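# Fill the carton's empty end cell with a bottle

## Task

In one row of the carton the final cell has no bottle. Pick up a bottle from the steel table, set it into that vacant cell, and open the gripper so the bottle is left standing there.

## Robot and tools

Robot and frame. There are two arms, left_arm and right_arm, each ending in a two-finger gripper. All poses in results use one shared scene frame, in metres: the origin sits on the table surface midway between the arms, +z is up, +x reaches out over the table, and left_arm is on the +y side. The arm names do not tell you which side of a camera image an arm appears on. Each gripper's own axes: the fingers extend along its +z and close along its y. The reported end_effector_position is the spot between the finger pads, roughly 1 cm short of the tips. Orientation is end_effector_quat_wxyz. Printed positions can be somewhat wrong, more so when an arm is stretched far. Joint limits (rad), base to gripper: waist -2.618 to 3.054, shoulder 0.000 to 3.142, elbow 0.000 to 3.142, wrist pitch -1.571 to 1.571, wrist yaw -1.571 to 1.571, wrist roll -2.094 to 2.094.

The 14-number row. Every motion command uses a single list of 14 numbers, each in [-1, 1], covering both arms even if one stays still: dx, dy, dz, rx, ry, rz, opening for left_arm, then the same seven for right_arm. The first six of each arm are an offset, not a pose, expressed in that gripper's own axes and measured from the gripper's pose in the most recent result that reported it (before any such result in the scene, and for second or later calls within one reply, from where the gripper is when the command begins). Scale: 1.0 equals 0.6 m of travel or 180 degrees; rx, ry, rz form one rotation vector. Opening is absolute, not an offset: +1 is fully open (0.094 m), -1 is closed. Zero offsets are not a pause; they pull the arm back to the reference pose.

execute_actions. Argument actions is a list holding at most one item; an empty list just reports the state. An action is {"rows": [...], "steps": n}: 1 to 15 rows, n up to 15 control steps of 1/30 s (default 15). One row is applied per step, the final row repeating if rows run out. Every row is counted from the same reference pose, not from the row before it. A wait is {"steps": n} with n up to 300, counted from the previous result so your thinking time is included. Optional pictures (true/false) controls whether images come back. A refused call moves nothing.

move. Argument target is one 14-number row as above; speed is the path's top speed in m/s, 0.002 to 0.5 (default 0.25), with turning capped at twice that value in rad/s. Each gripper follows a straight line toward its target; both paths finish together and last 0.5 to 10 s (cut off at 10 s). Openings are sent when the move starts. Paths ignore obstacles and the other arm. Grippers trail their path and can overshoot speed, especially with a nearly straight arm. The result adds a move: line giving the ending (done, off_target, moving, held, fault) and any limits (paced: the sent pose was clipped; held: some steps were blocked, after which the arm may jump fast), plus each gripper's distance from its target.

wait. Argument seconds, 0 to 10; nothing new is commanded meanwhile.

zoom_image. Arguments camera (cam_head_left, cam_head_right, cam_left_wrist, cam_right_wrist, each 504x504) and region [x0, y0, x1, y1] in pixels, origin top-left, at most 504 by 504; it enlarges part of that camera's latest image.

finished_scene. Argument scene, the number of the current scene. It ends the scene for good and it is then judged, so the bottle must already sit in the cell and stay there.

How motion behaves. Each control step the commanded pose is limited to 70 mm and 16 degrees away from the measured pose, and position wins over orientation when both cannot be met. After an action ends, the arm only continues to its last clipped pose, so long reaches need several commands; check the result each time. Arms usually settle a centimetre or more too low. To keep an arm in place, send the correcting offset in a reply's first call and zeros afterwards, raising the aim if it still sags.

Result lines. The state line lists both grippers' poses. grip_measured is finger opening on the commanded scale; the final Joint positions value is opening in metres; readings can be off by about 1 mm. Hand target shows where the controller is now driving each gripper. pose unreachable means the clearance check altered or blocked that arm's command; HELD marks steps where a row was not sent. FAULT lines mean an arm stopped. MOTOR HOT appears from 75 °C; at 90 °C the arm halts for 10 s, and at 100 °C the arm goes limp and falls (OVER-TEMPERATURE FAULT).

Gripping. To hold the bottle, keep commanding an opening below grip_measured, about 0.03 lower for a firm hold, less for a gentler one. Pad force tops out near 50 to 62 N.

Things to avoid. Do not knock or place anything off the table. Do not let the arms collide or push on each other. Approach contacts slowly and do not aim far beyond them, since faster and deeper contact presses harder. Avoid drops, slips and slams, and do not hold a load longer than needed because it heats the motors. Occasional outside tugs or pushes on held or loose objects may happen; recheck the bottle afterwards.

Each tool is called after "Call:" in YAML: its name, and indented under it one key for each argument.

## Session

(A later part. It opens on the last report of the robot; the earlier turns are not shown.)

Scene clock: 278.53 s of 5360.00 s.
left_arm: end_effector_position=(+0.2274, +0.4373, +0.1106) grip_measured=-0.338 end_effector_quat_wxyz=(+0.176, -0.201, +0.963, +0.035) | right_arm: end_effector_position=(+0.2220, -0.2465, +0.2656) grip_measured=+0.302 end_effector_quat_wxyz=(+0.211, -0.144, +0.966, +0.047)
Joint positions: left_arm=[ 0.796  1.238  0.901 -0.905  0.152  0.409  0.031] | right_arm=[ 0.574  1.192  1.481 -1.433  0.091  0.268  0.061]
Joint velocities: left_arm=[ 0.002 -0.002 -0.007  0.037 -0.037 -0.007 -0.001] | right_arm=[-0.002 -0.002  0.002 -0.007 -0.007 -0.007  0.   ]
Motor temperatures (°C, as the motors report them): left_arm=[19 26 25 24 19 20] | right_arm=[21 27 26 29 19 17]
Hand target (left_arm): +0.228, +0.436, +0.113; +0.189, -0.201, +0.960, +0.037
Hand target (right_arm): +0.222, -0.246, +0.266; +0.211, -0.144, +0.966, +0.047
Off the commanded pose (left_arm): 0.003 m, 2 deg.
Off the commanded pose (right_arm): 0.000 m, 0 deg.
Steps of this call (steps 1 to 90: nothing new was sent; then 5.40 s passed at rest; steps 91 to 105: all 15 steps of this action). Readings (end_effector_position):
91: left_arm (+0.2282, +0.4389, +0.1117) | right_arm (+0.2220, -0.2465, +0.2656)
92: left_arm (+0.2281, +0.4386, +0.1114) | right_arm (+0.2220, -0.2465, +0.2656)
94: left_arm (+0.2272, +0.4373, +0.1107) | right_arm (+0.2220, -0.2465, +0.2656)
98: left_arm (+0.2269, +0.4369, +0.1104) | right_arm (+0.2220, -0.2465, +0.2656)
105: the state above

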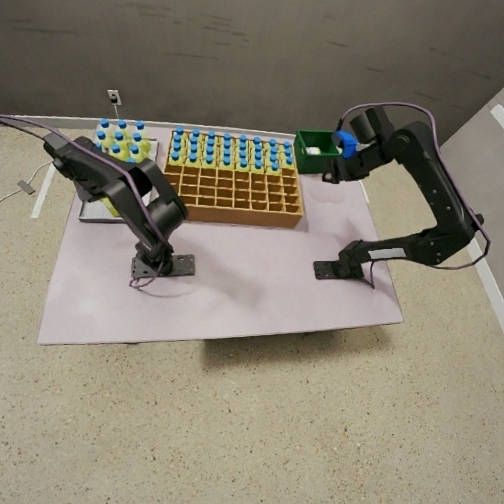

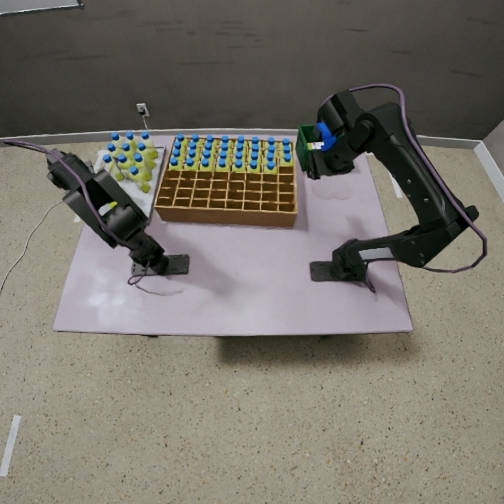

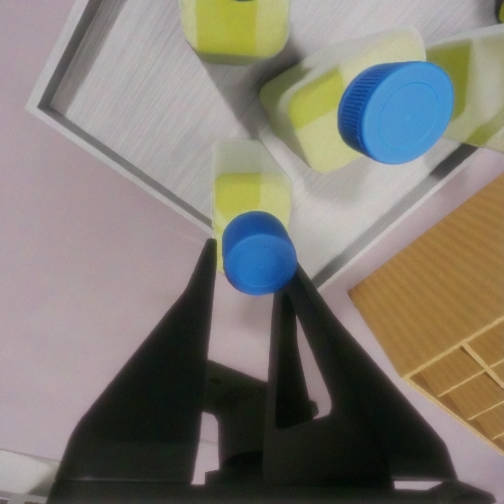

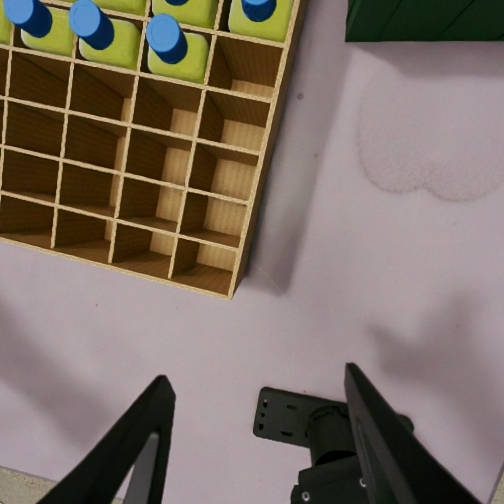

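Call:
execute_actions:
  actions:
    - {"rows":[[0,-0.002,-0.003,0,-0.012,0,-0.36,0,0,0,0,0,0,0.3],[0,-0.002,-0.003,0,-0.012,0,-0.38,0,0,0,0,0,0,0.3],[0,-0.002,-0.003,0,-0.012,0,-0.40,0,0,0,0,0,0,0.3],[0,-0.002,-0.003,0,-0.012,0,-0.42,0,0,0,0,0,0,0.3],[0,-0.002,-0.003,0,-0.012,0,-0.44,0,0,0,0,0,0,0.3],[0,-0.002,-0.003,0,-0.012,0,-0.46,0,0,0,0,0,0,0.3],[0,-0.002,-0.003,0,-0.012,0,-0.47,0,0,0,0,0,0,0.3]],"steps":15}

Scene clock: 287.50 s of 5360.00 s.
left_arm: end_effector_position=(+0.2271, +0.4360, +0.1101) grip_measured=-0.463 end_effector_quat_wxyz=(+0.181, -0.200, +0.962, +0.036) | right_arm: end_effector_position=(+0.2220, -0.2465, +0.2656) grip_measured=+0.302 end_effector_quat_wxyz=(+0.211, -0.144, +0.966, +0.047)
Joint positions: left_arm=[ 0.796  1.225  0.888 -0.896  0.156  0.409  0.025] | right_arm=[ 0.574  1.192  1.481 -1.433  0.091  0.268  0.061]
Joint velocities: left_arm=[ 0.007  0.002  0.012 -0.037 -0.022 -0.007 -0.   ] | right_arm=[-0.012  0.002 -0.002 -0.051 -0.022 -0.022  0.   ]
Motor temperatures (°C, as the motors report them): left_arm=[19 26 25 24 19 20] | right_arm=[21 27 26 28 19 17]
Hand target (left_arm): +0.227, +0.436, +0.112; +0.194, -0.200, +0.960, +0.038
Hand target (right_arm): +0.222, -0.246, +0.266; +0.211, -0.144, +0.966, +0.047
Off the commanded pose (left_arm): 0.002 m, 2 deg.
Off the commanded pose (right_arm): 0.000 m, 0 deg.
Steps of this call (steps 1 to 90: nothing new was sent; then 5.47 s passed at rest; steps 91 to 105: all 15 steps of this action). Readings (end_effector_position):
91: left_arm (+0.2278, +0.4375, +0.1108) | right_arm (+0.2220, -0.2465, +0.2656)
92: left_arm (+0.2277, +0.4372, +0.1105) | right_arm (+0.2220, -0.2465, +0.2656)
94: left_arm (+0.2271, +0.4361, +0.1101) | right_arm (+0.2220, -0.2465, +0.2656)
98: left_arm (+0.2271, +0.4360, +0.1101) | right_arm (+0.2220, -0.2465, +0.2656)
105: the state above

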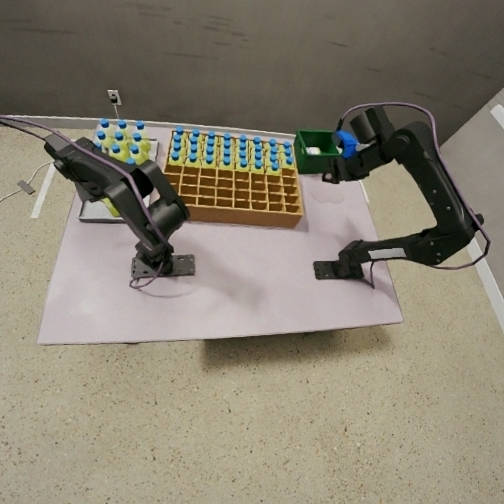

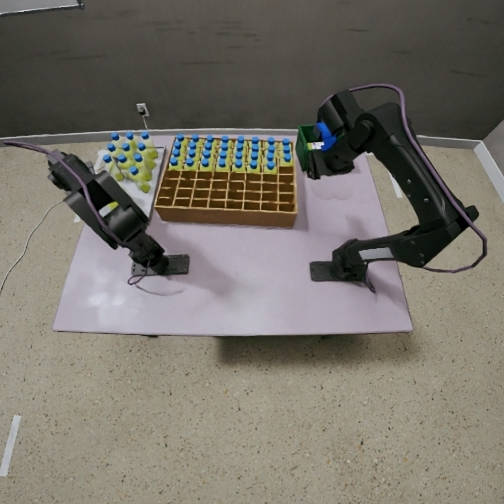

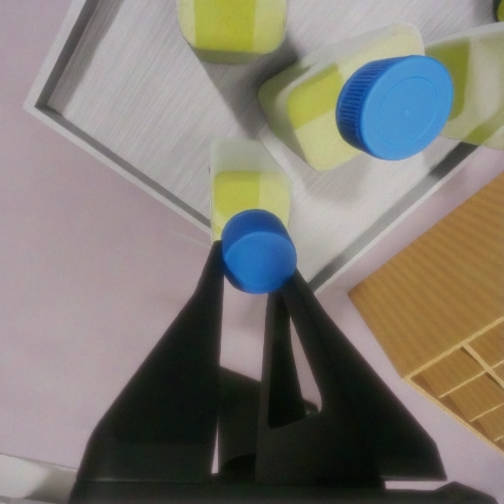

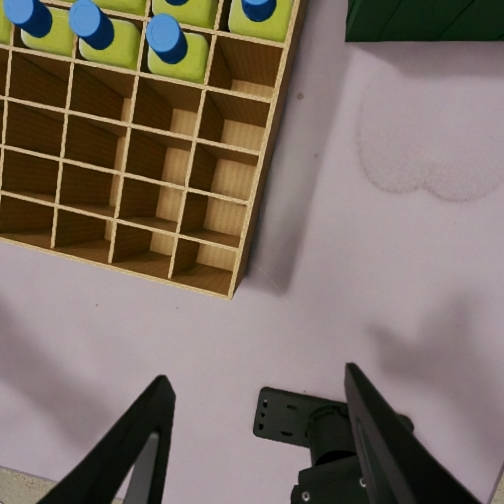

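Call:
execute_actions:
  actions:
    - {"rows":[[0,0,-0.002,0,-0.01,0,-0.3,0,0,0,0,0,0,0.3],[0,0,-0.002,0,-0.01,0,-0.1,0,0,0,0,0,0,0.3],[0,0,-0.002,0,-0.01,0,0.1,0,0,0,0,0,0,0.3],[0,0,-0.002,0,-0.01,0,0.1,0,0,0,0,0,0,0.3],[0,0,-0.002,0,-0.01,0,0.1,0,0,0,0,0,0,0.3],[-0.003,0,-0.005,0,-0.01,0,0.1,0,0,0,0,0,0,0.3],[-0.006,0,-0.008,0,-0.01,0,0.1,0,0,0,0,0,0,0.3],[-0.009,0,-0.012,0,-0.01,0,0.1,0,0,0,0,0,0,0.3]],"steps":15}

Scene clock: 304.93 s of 5360.00 s.
left_arm: end_effector_position=(+0.2282, +0.4366, +0.1106) grip_measured=+0.098 end_effector_quat_wxyz=(+0.183, -0.199, +0.962, +0.037) | right_arm: end_effector_position=(+0.2220, -0.2465, +0.2656) grip_measured=+0.302 end_effector_quat_wxyz=(+0.211, -0.144, +0.966, +0.047)
Joint positions: left_arm=[ 0.796  1.225  0.888 -0.891  0.158  0.41   0.052] | right_arm=[ 0.574  1.192  1.481 -1.433  0.091  0.268  0.061]
Joint velocities: left_arm=[-0.002 -0.007 -0.002  0.022 -0.007  0.051  0.002] | right_arm=[ 0.002  0.007 -0.017 -0.022 -0.051  0.007 -0.001]
Motor temperatures (°C, as the motors report them): left_arm=[19 26 25 24 19 20] | right_arm=[21 27 26 28 19 17]
Hand target (left_arm): +0.229, +0.437, +0.119; +0.196, -0.199, +0.959, +0.039
Hand target (right_arm): +0.222, -0.246, +0.266; +0.211, -0.144, +0.966, +0.047
Off the commanded pose (left_arm): 0.008 m, 1 deg.
Off the commanded pose (right_arm): 0.000 m, 0 deg.
Steps of this call (steps 1 to 90: nothing new was sent; then 13.93 s passed at rest; steps 91 to 105: all 15 steps of this action). Readings (end_effector_position):
91: left_arm (+0.2272, +0.4362, +0.1102) | right_arm (+0.2220, -0.2465, +0.2656)
92: left_arm (+0.2275, +0.4362, +0.1103) | right_arm (+0.2220, -0.2465, +0.2656)
94: left_arm (+0.2280, +0.4365, +0.1105) | right_arm (+0.2220, -0.2465, +0.2656)
98: left_arm (+0.2282, +0.4366, +0.1106) | right_arm (+0.2220, -0.2465, +0.2656)
105: the state above

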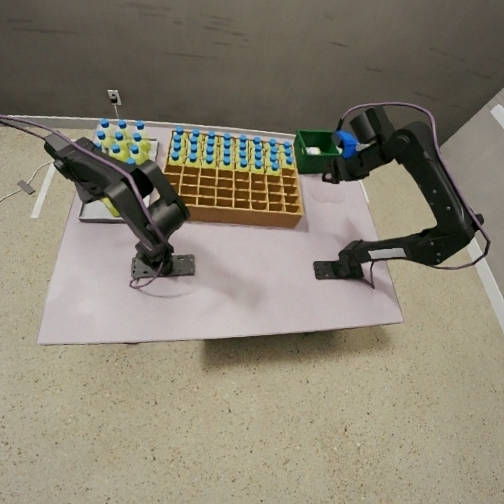

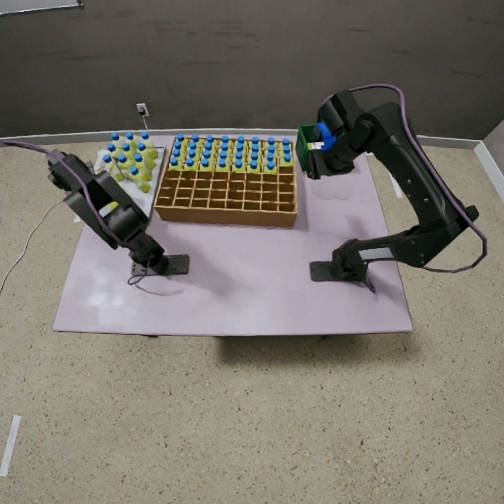

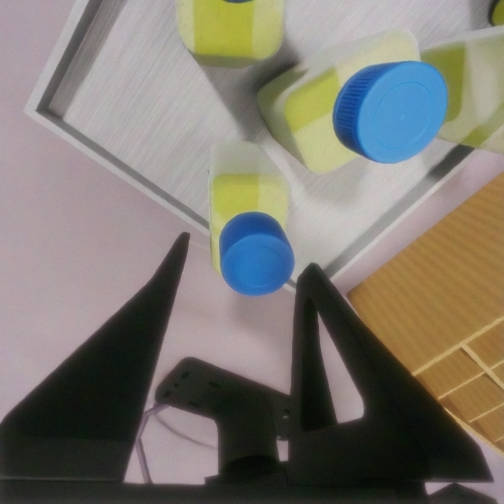

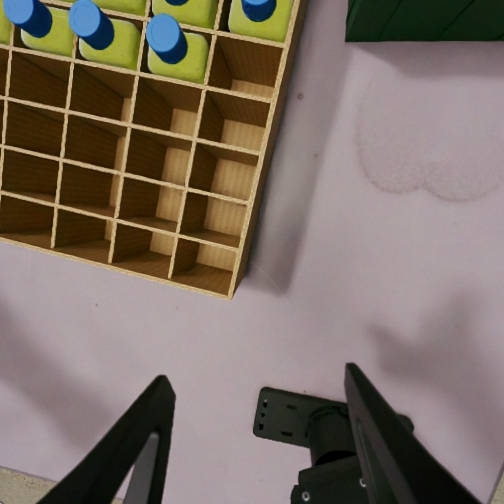

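Call:
move:
  target: [-0.012,0,-0.004,0,-0.01,0,0.1, 0,0,0,0,0,0,0.3]
  speed: 0.02

Scene clock: 315.23 s of 5360.00 s.
left_arm: end_effector_position=(+0.2287, +0.4372, +0.1109) grip_measured=+0.098 end_effector_quat_wxyz=(+0.185, -0.200, +0.962, +0.037) | right_arm: end_effector_position=(+0.2220, -0.2465, +0.2656) grip_measured=+0.302 end_effector_quat_wxyz=(+0.211, -0.144, +0.966, +0.047)
Joint positions: left_arm=[ 0.796  1.225  0.888 -0.888  0.158  0.408  0.052] | right_arm=[ 0.574  1.192  1.481 -1.433  0.091  0.268  0.061]
Joint velocities: left_arm=[-0.007  0.002  0.007 -0.051 -0.007 -0.037 -0.001] | right_arm=[-0.002 -0.007  0.017 -0.051  0.037  0.051  0.001]
Motor temperatures (°C, as the motors report them): left_arm=[19 26 25 24 19 20] | right_arm=[21 26 25 28 19 17]
Hand target (left_arm): +0.234, +0.439, +0.116; +0.199, -0.198, +0.959, +0.039
Hand target (right_arm): +0.222, -0.246, +0.266; +0.211, -0.144, +0.966, +0.047
Off the commanded pose (left_arm): 0.007 m, 2 deg.
Off the commanded pose (right_arm): 0.000 m, 0 deg.
After step 90, 6.30 s passed at rest.
move: done

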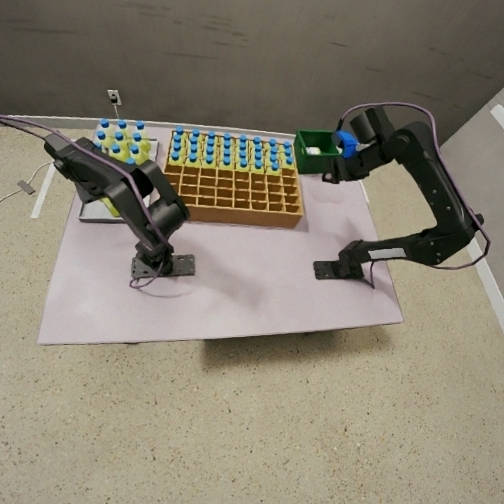

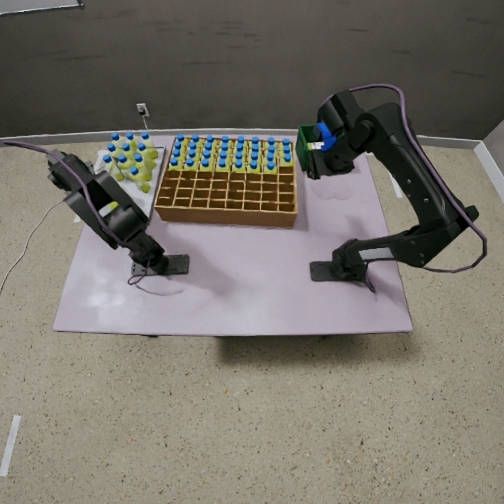

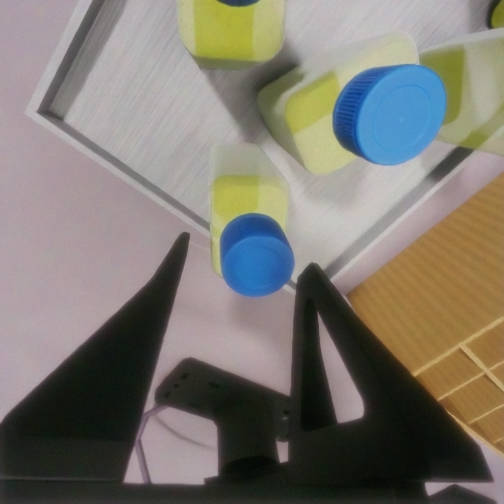

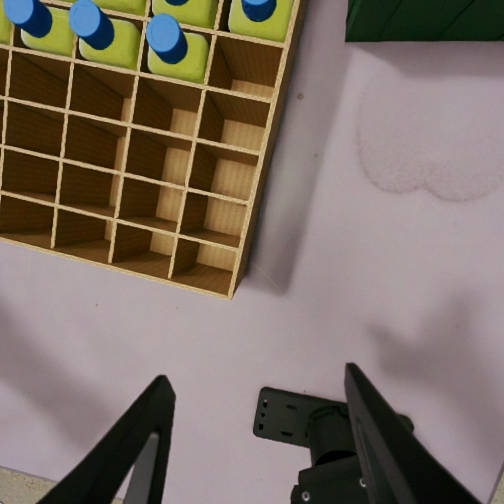

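Call:
move:
  target: [-0.03,0,-0.015,0,-0.01,0,0.1, 0,0,0,0,0,0,0.3]
  speed: 0.02

Scene clock: 321.27 s of 5360.00 s.
left_arm: end_effector_position=(+0.2352, +0.4421, +0.1218) grip_measured=+0.098 end_effector_quat_wxyz=(+0.198, -0.203, +0.958, +0.045) | right_arm: end_effector_position=(+0.2220, -0.2465, +0.2656) grip_measured=+0.302 end_effector_quat_wxyz=(+0.211, -0.144, +0.966, +0.047)
Joint positions: left_arm=[ 0.79   1.225  0.921 -0.888  0.158  0.392  0.052] | right_arm=[ 0.574  1.192  1.481 -1.433  0.091  0.268  0.061]
Joint velocities: left_arm=[-0.007 -0.007  0.007 -0.081 -0.007 -0.037 -0.001] | right_arm=[ 0.012  0.002  0.007  0.007  0.037 -0.095 -0.001]
Motor temperatures (°C, as the motors report them): left_arm=[19 26 26 24 19 20] | right_arm=[21 26 25 28 19 17]
Hand target (left_arm): +0.241, +0.442, +0.126; +0.200, -0.199, +0.958, +0.040
Hand target (right_arm): +0.222, -0.246, +0.266; +0.211, -0.144, +0.966, +0.047
Off the commanded pose (left_arm): 0.007 m, 1 deg.
Off the commanded pose (right_arm): 0.000 m, 0 deg.
After step 90, 1.77 s passed at rest.
move: done

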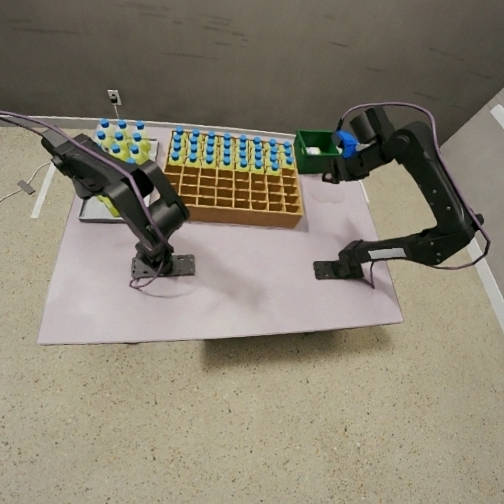

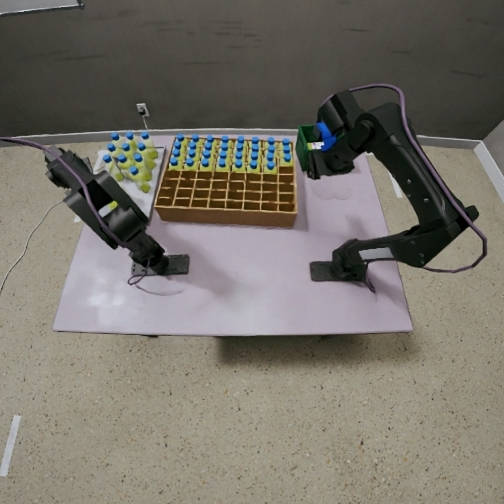

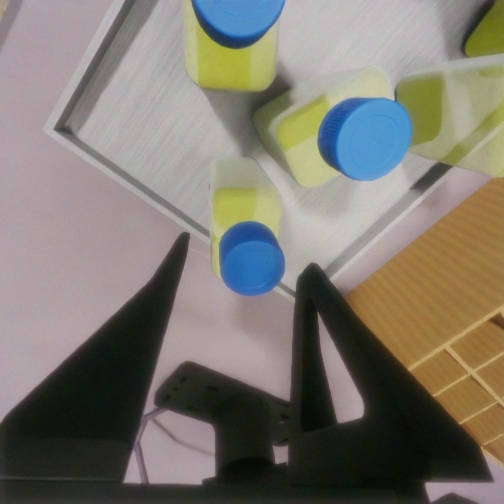

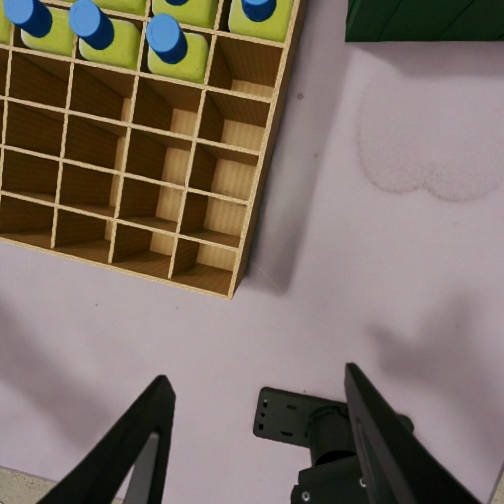

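Call:
move:
  target: [0.012,-0.003,0.012,0,0,0,0.1, 0,0,0,0,0,0,0.3]
  speed: 0.02

Scene clock: 345.80 s of 5360.00 s.
left_arm: end_effector_position=(+0.2322, +0.4387, +0.1124) grip_measured=+0.098 end_effector_quat_wxyz=(+0.191, -0.204, +0.959, +0.040) | right_arm: end_effector_position=(+0.2220, -0.2465, +0.2656) grip_measured=+0.302 end_effector_quat_wxyz=(+0.211, -0.144, +0.966, +0.047)
Joint positions: left_arm=[ 0.79   1.225  0.889 -0.873  0.158  0.391  0.052] | right_arm=[ 0.574  1.192  1.481 -1.433  0.091  0.268  0.061]
Joint velocities: left_arm=[ 0.012 -0.022 -0.017 -0.022 -0.11   0.066 -0.001] | right_arm=[-0.002 -0.012 -0.007 -0.051 -0.095 -0.022 -0.   ]
Motor temperatures (°C, as the motors report them): left_arm=[19 25 27 23 19 20] | right_arm=[21 26 25 28 19 17]
Hand target (left_arm): +0.232, +0.439, +0.112; +0.198, -0.203, +0.958, +0.045
Hand target (right_arm): +0.222, -0.246, +0.266; +0.211, -0.144, +0.966, +0.047
Off the commanded pose (left_arm): 0.000 m, 1 deg.
Off the commanded pose (right_arm): 0.000 m, 0 deg.
After step 90, 20.77 s passed at rest.
move: done

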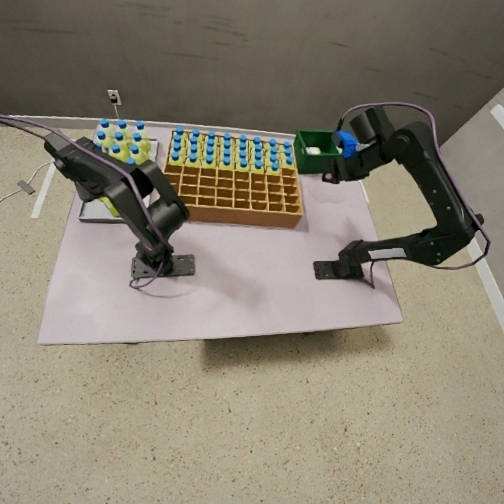

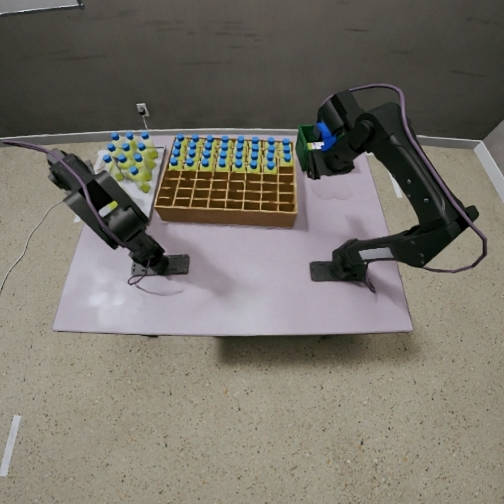

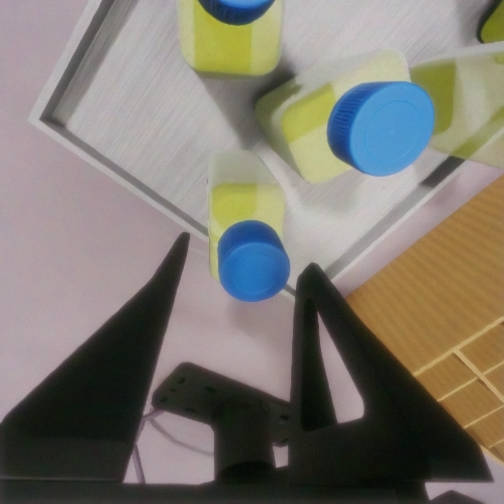

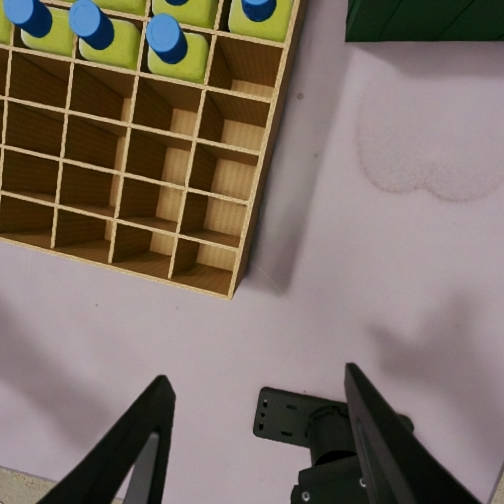

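Call:
execute_actions:
  actions:
    - {"rows":[[0,0,0.002,0,0,0,0.0,0,0,0,0,0,0,0.3],[0,0,0.002,0,0,0,-0.1,0,0,0,0,0,0,0.3],[0,0,0.002,0,0,0,-0.2,0,0,0,0,0,0,0.3],[0,0,0.002,0,0,0,-0.28,0,0,0,0,0,0,0.3],[0,0,0.002,0,0,0,-0.34,0,0,0,0,0,0,0.3],[0,0,0.002,0,0,0,-0.38,0,0,0,0,0,0,0.3],[0,0,0.002,0,0,0,-0.41,0,0,0,0,0,0,0.3],[0,0,0.002,0,0,0,-0.43,0,0,0,0,0,0,0.3],[0,0,0.002,0,0,0,-0.45,0,0,0,0,0,0,0.3],[0,0,0.002,0,0,0,-0.47,0,0,0,0,0,0,0.3]],"steps":15}

Scene clock: 352.83 s of 5360.00 s.
left_arm: end_effector_position=(+0.2326, +0.4392, +0.1126) grip_measured=-0.455 end_effector_quat_wxyz=(+0.192, -0.204, +0.959, +0.041) | right_arm: end_effector_position=(+0.2220, -0.2465, +0.2656) grip_measured=+0.302 end_effector_quat_wxyz=(+0.211, -0.144, +0.966, +0.047)
Joint positions: left_arm=[ 0.79   1.225  0.889 -0.87   0.158  0.391  0.026] | right_arm=[ 0.574  1.192  1.481 -1.433  0.091  0.268  0.061]
Joint velocities: left_arm=[ 0.007 -0.002  0.007 -0.051  0.022  0.007  0.001] | right_arm=[ 0.002 -0.007 -0.002  0.037 -0.022 -0.051 -0.   ]
Motor temperatures (°C, as the motors report them): left_arm=[19 25 26 24 19 20] | right_arm=[21 26 25 28 19 17]
Hand target (left_arm): +0.233, +0.439, +0.111; +0.191, -0.204, +0.959, +0.040
Hand target (right_arm): +0.222, -0.246, +0.266; +0.211, -0.144, +0.966, +0.047
Off the commanded pose (left_arm): 0.001 m, 0 deg.
Off the commanded pose (right_arm): 0.000 m, 0 deg.
Steps of this call (steps 1 to 90: nothing new was sent; then 3.53 s passed at rest; steps 91 to 105: all 15 steps of this action). Readings (end_effector_position):
91: left_arm (+0.2326, +0.4392, +0.1126) | right_arm (+0.2220, -0.2465, +0.2656)
92: left_arm (+0.2326, +0.4392, +0.1126) | right_arm (+0.2220, -0.2465, +0.2656)
94: left_arm (+0.2326, +0.4392, +0.1126) | right_arm (+0.2220, -0.2465, +0.2656)
98: left_arm (+0.2326, +0.4392, +0.1126) | right_arm (+0.2220, -0.2465, +0.2656)
105: the state above

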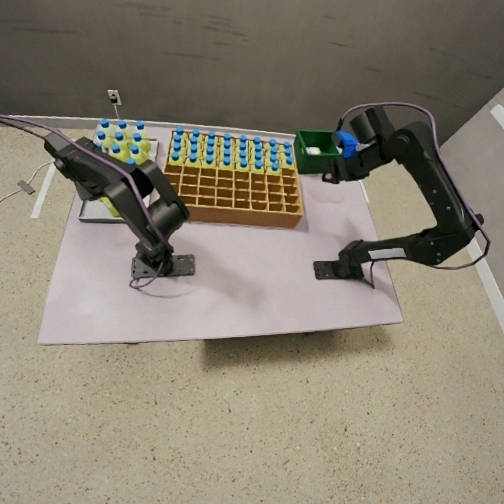

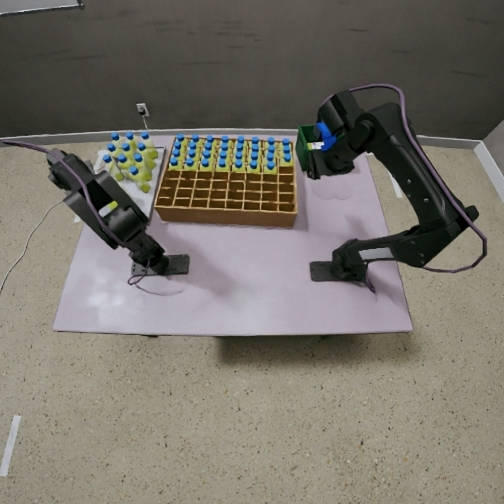

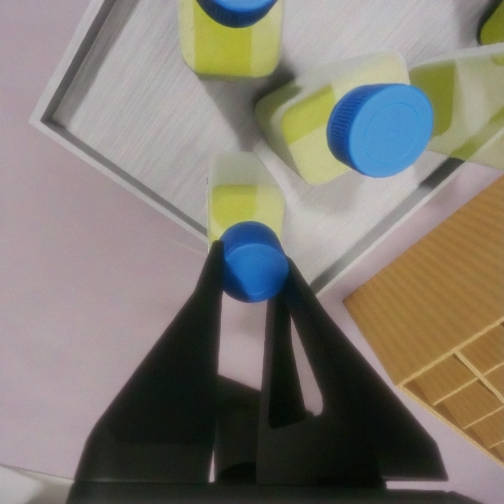

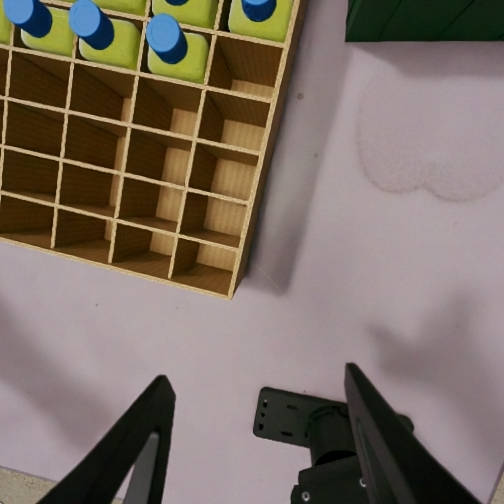

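Call:
execute_actions:
  actions:
    - {"rows":[[0,0,0,0,0,0,-0.49,0,0,0,0,0,0,0.3]],"steps":10}
  pictures: false

Call:
zoom_image:
  camera: "cam_left_wrist"
  region: [170,180,340,350]

Scene clock: 356.20 s of 5360.00 s.
left_arm: end_effector_position=(+0.2326, +0.4392, +0.1126) grip_measured=-0.467 end_effector_quat_wxyz=(+0.192, -0.204, +0.959, +0.041) | right_arm: end_effector_position=(+0.2220, -0.2465, +0.2656) grip_measured=+0.302 end_effector_quat_wxyz=(+0.211, -0.144, +0.966, +0.047)
Joint positions: left_arm=[ 0.79   1.225  0.889 -0.87   0.158  0.391  0.025] | right_arm=[ 0.574  1.192  1.481 -1.433  0.091  0.268  0.061]
Joint velocities: left_arm=[-0.007 -0.012 -0.007 -0.007 -0.022 -0.007 -0.001] | right_arm=[ 0.012 -0.017 -0.022 -0.022  0.051  0.022  0.   ]
Motor temperatures (°C, as the motors report them): left_arm=[19 25 26 24 19 20] | right_arm=[21 26 25 28 19 17]
Hand target (left_arm): +0.233, +0.439, +0.113; +0.192, -0.204, +0.959, +0.041
Hand target (right_arm): +0.222, -0.246, +0.266; +0.211, -0.144, +0.966, +0.047
Off the commanded pose (left_arm): 0.000 m, 0 deg.
Off the commanded pose (right_arm): 0.000 m, 0 deg.
Steps of this call (steps 1 to 90: nothing new was sent; then 0.03 s passed at rest; steps 91 to 100: all 10 steps of this action). Readings (end_effector_position):
91: left_arm (+0.2326, +0.4392, +0.1126) | right_arm (+0.2220, -0.2465, +0.2656)
92: left_arm (+0.2326, +0.4392, +0.1126) | right_arm (+0.2220, -0.2465, +0.2656)
94: left_arm (+0.2326, +0.4392, +0.1126) | right_arm (+0.2220, -0.2465, +0.2656)
98: left_arm (+0.2326, +0.4392, +0.1126) | right_arm (+0.2220, -0.2465, +0.2656)
100: the state above

Region (170, 180, 340, 350) of cam_left_wrist's 504x504 image, scaled by 2.965, with more detail than that image has.

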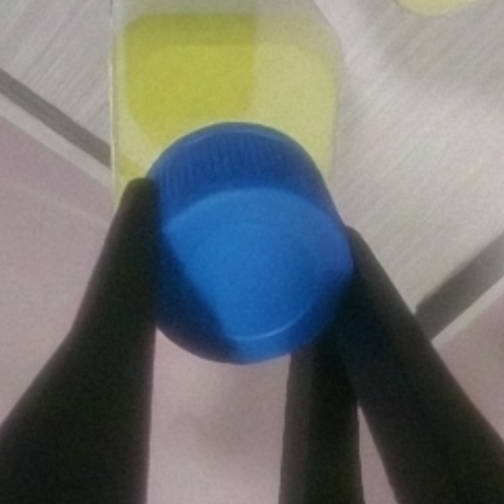

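Call:
move:
  target: [0.013,0,-0.031,0,0,0,-0.49, 0,0,0,0,0,0,0.3]
  speed: 0.03

Scene clock: 362.13 s of 5360.00 s.
left_arm: end_effector_position=(+0.2217, +0.4332, +0.1149) grip_measured=-0.467 end_effector_quat_wxyz=(+0.183, -0.203, +0.961, +0.035) | right_arm: end_effector_position=(+0.2220, -0.2465, +0.2656) grip_measured=+0.302 end_effector_quat_wxyz=(+0.211, -0.144, +0.966, +0.047)
Joint positions: left_arm=[ 0.81   1.198  0.889 -0.923  0.164  0.414  0.025] | right_arm=[ 0.574  1.192  1.481 -1.433  0.091  0.268  0.061]
Joint velocities: left_arm=[-0.002 -0.002  0.002  0.022 -0.051  0.007  0.   ] | right_arm=[-0.002 -0.027 -0.007 -0.022 -0.007 -0.022 -0.001]
Motor temperatures (°C, as the motors report them): left_arm=[19 25 26 24 19 20] | right_arm=[21 26 25 28 19 17]
Hand target (left_arm): +0.219, +0.434, +0.126; +0.192, -0.204, +0.959, +0.040
Hand target (right_arm): +0.222, -0.246, +0.266; +0.211, -0.144, +0.966, +0.047
Off the commanded pose (left_arm): 0.012 m, 1 deg.
Off the commanded pose (right_arm): 0.000 m, 0 deg.
After step 90, 2.03 s passed at rest.
move: off_target (left_arm)

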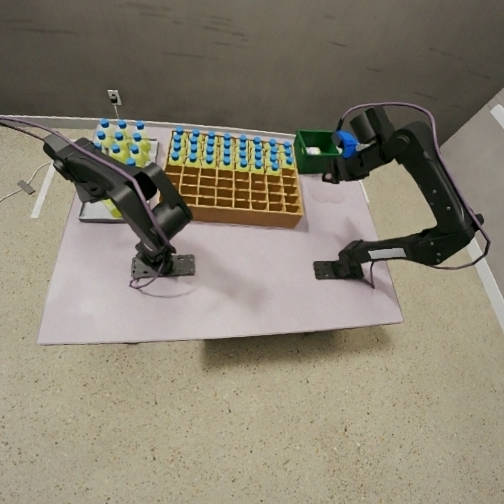

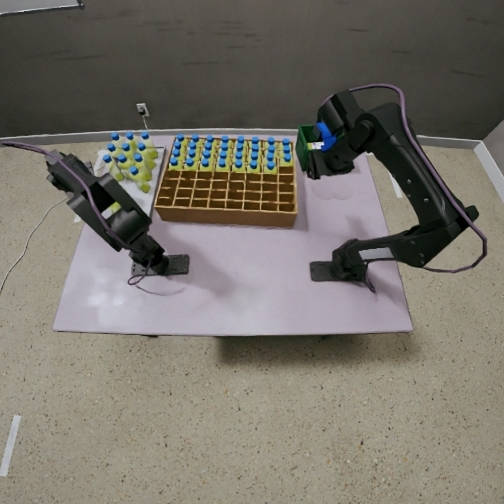

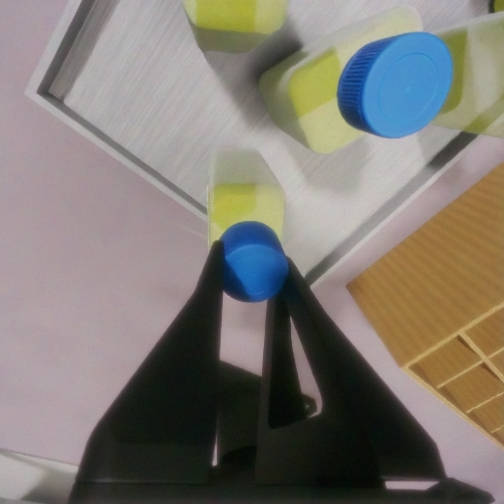

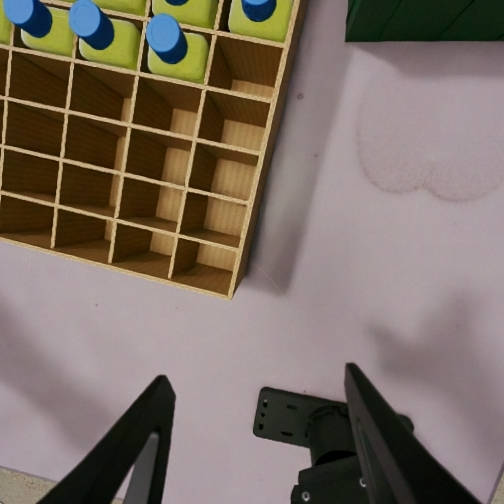

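Call:
move:
  target: [-0.04,0,-0.08,0,-0.008,0,-0.49, 0,0,0,0,0,0,0.3]
  speed: 0.04

Scene clock: 368.43 s of 5360.00 s.
left_arm: end_effector_position=(+0.2222, +0.4333, +0.1589) grip_measured=-0.467 end_effector_quat_wxyz=(+0.185, -0.202, +0.961, +0.036) | right_arm: end_effector_position=(+0.2220, -0.2465, +0.2656) grip_measured=+0.302 end_effector_quat_wxyz=(+0.211, -0.144, +0.966, +0.047)
Joint positions: left_arm=[ 0.81   1.198  1.062 -1.091  0.166  0.416  0.025] | right_arm=[ 0.574  1.192  1.481 -1.433  0.091  0.268  0.061]
Joint velocities: left_arm=[-0.007 -0.002  0.002 -0.081  0.022 -0.022  0.   ] | right_arm=[-0.012 -0.002  0.017  0.037 -0.037 -0.022 -0.001]
Motor temperatures (°C, as the motors report them): left_arm=[19 25 26 23 19 20] | right_arm=[21 26 25 28 19 17]
Hand target (left_arm): +0.226, +0.436, +0.168; +0.195, -0.203, +0.959, +0.037
Hand target (right_arm): +0.222, -0.246, +0.266; +0.211, -0.144, +0.966, +0.047
Off the commanded pose (left_arm): 0.010 m, 1 deg.
Off the commanded pose (right_arm): 0.000 m, 0 deg.
After step 90, 1.67 s passed at rest.
move: done

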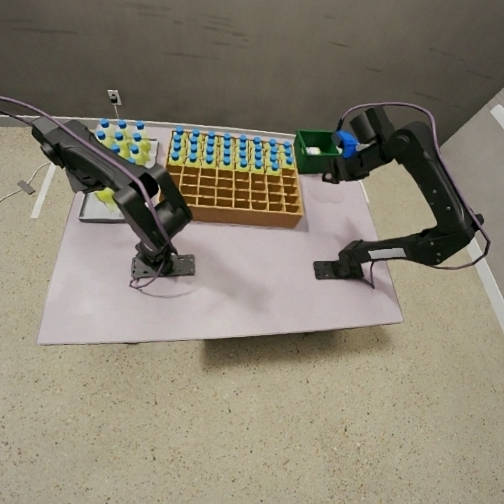

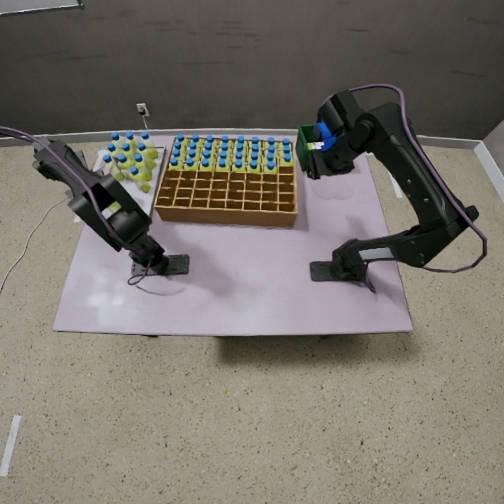

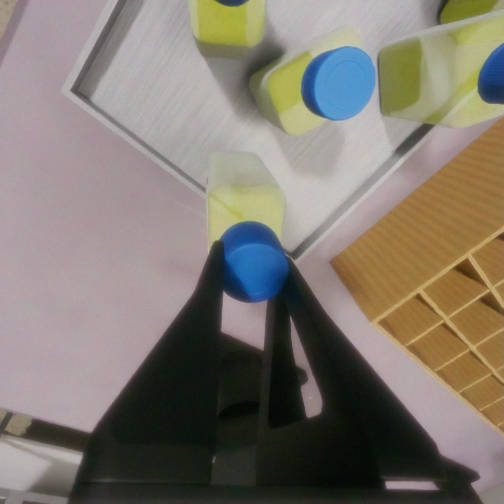

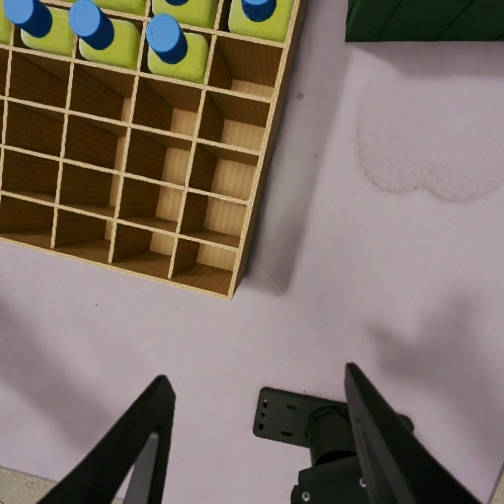

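Call:
move:
  target: [-0.05,0,-0.115,0,-0.012,0,-0.49, 0,0,0,0,0,0,0.3]
  speed: 0.08

Scene clock: 379.30 s of 5360.00 s.
left_arm: end_effector_position=(+0.2207, +0.4323, +0.2270) grip_measured=-0.467 end_effector_quat_wxyz=(+0.194, -0.202, +0.959, +0.041) | right_arm: end_effector_position=(+0.2220, -0.2465, +0.2656) grip_measured=+0.302 end_effector_quat_wxyz=(+0.211, -0.144, +0.966, +0.047)
Joint positions: left_arm=[ 0.814  1.233  1.355 -1.33   0.17   0.418  0.025] | right_arm=[ 0.574  1.192  1.481 -1.433  0.091  0.268  0.061]
Joint velocities: left_arm=[-0.017 -0.017 -0.002  0.037 -0.037  0.022 -0.   ] | right_arm=[ 0.012  0.007  0.012 -0.037  0.022 -0.007  0.   ]
Motor temperatures (°C, as the motors report them): left_arm=[19 25 27 23 19 20] | right_arm=[21 26 25 28 19 17]
Hand target (left_arm): +0.224, +0.435, +0.234; +0.204, -0.201, +0.957, +0.039
Hand target (right_arm): +0.222, -0.246, +0.266; +0.211, -0.144, +0.966, +0.047
Off the commanded pose (left_arm): 0.008 m, 1 deg.
Off the commanded pose (right_arm): 0.000 m, 0 deg.
After step 90, 6.37 s passed at rest.
move: done

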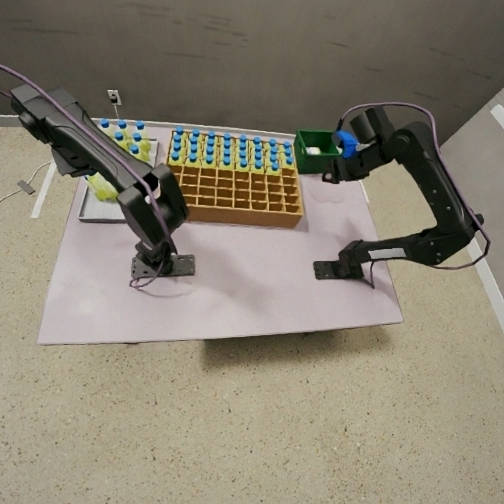

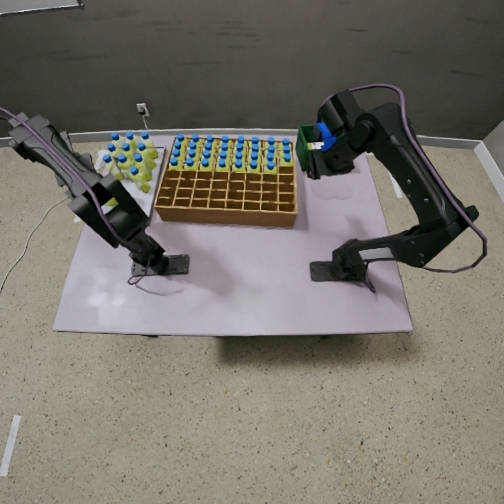

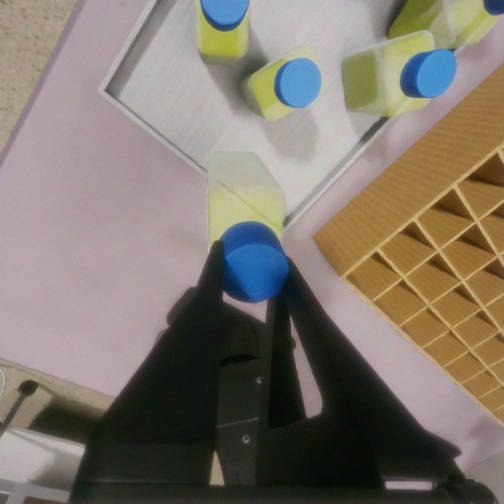

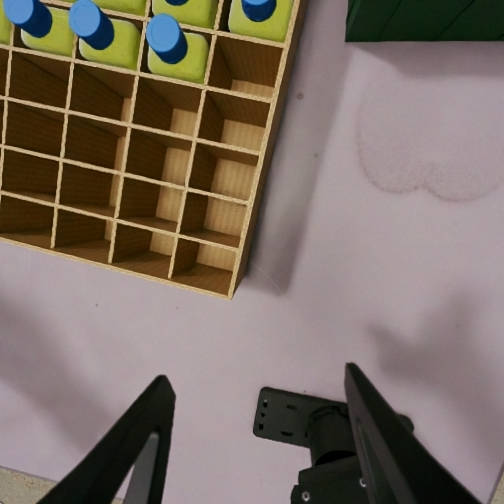

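Call:
move:
  target: [0.071,-0.312,-0.053,0.097,-0.008,0.2305,-0.49, 0,0,0,0,0,0,0.3]
  speed: 0.12

Scene clock: 403.83 s of 5360.00 s.
left_arm: end_effector_position=(+0.2478, +0.2406, +0.2339) grip_measured=-0.467 end_effector_quat_wxyz=(+0.193, +0.181, +0.964, -0.029) | right_arm: end_effector_position=(+0.2220, -0.2465, +0.2656) grip_measured=+0.302 end_effector_quat_wxyz=(+0.211, -0.144, +0.966, +0.047)
Joint positions: left_arm=[-0.015  1.096  1.31  -1.417  0.139  0.379  0.025] | right_arm=[ 0.574  1.192  1.481 -1.433  0.091  0.268  0.061]
Joint velocities: left_arm=[ 0.007 -0.002 -0.002  0.051 -0.066 -0.051 -0.   ] | right_arm=[ 0.012 -0.002 -0.012 -0.081 -0.051  0.022 -0.001]
Motor temperatures (°C, as the motors report them): left_arm=[19 25 27 23 19 20] | right_arm=[21 26 25 28 19 17]
Hand target (left_arm): +0.248, +0.239, +0.240; +0.206, +0.183, +0.961, -0.026
Hand target (right_arm): +0.222, -0.246, +0.266; +0.211, -0.144, +0.966, +0.047
Off the commanded pose (left_arm): 0.006 m, 2 deg.
Off the commanded pose (right_arm): 0.000 m, 0 deg.
After step 90, 17.97 s passed at rest.
move: done

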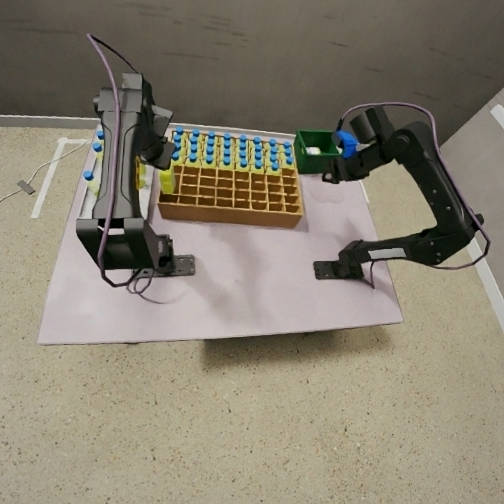

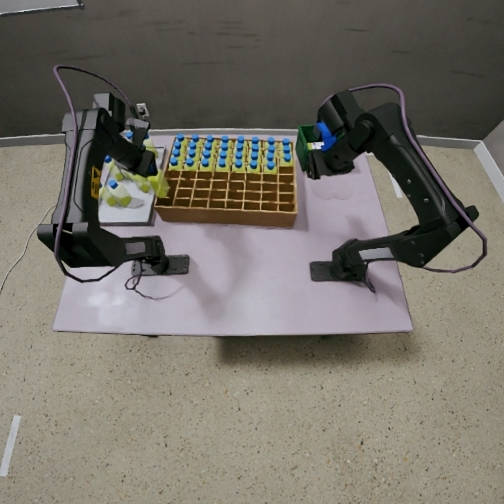

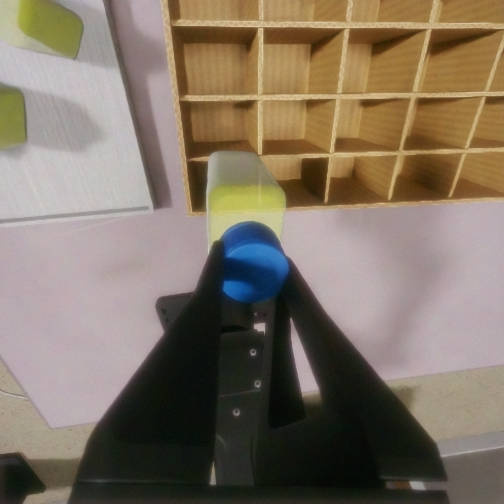

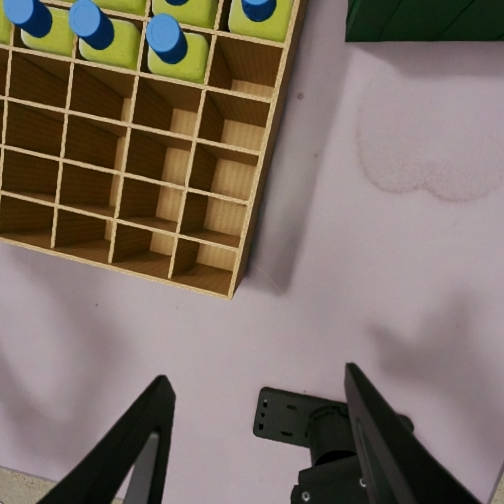

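Call:
move:
  target: [0.159,-0.433,-0.02,0.104,-0.008,0.251,-0.49, 0,0,0,0,0,0,0.3]
  speed: 0.12

Scene clock: 425.80 s of 5360.00 s.
left_arm: end_effector_position=(+0.0632, +0.0392, +0.1999) grip_measured=-0.467 end_effector_quat_wxyz=(+0.164, +0.567, +0.802, -0.091) | right_arm: end_effector_position=(+0.2220, -0.2465, +0.2656) grip_measured=+0.302 end_effector_quat_wxyz=(+0.211, -0.144, +0.966, +0.047)
Joint positions: left_arm=[-1.612  1.081  1.164 -1.309 -0.158 -0.304  0.025] | right_arm=[ 0.574  1.192  1.481 -1.433  0.091  0.268  0.061]
Joint velocities: left_arm=[-0.007  0.002 -0.007  0.007  0.051 -0.007  0.   ] | right_arm=[ 0.007  0.007 -0.022 -0.007 -0.081 -0.037  0.001]
Motor temperatures (°C, as the motors report them): left_arm=[19 25 26 23 19 20] | right_arm=[21 26 25 27 19 17]
Hand target (left_arm): +0.064, +0.031, +0.205; +0.180, +0.565, +0.799, -0.099
Hand target (right_arm): +0.222, -0.246, +0.266; +0.211, -0.144, +0.966, +0.047
Off the commanded pose (left_arm): 0.010 m, 2 deg.
Off the commanded pose (right_arm): 0.000 m, 0 deg.
After step 90, 15.03 s passed at rest.
move: done

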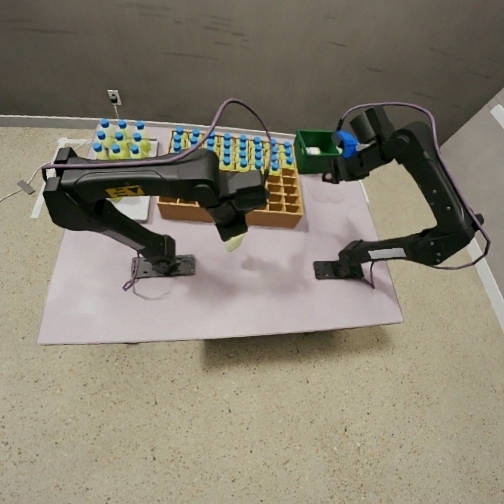

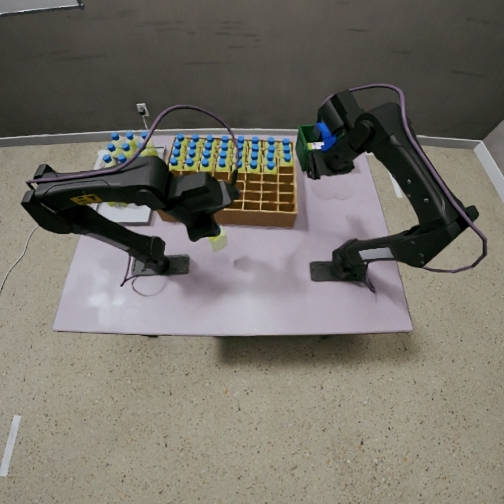

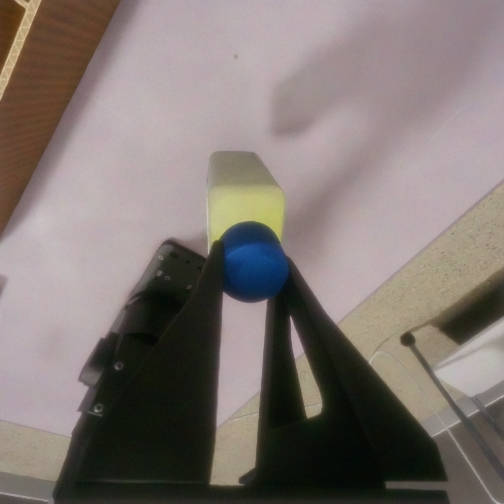

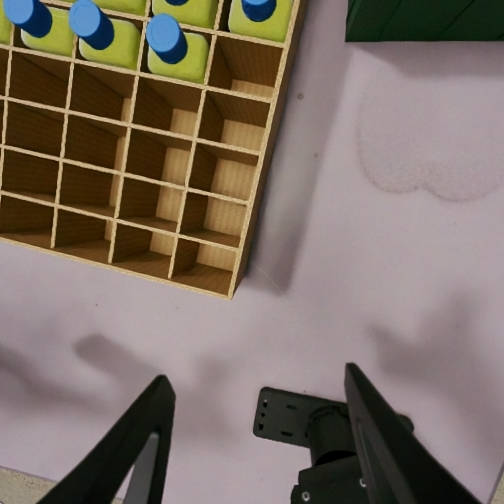

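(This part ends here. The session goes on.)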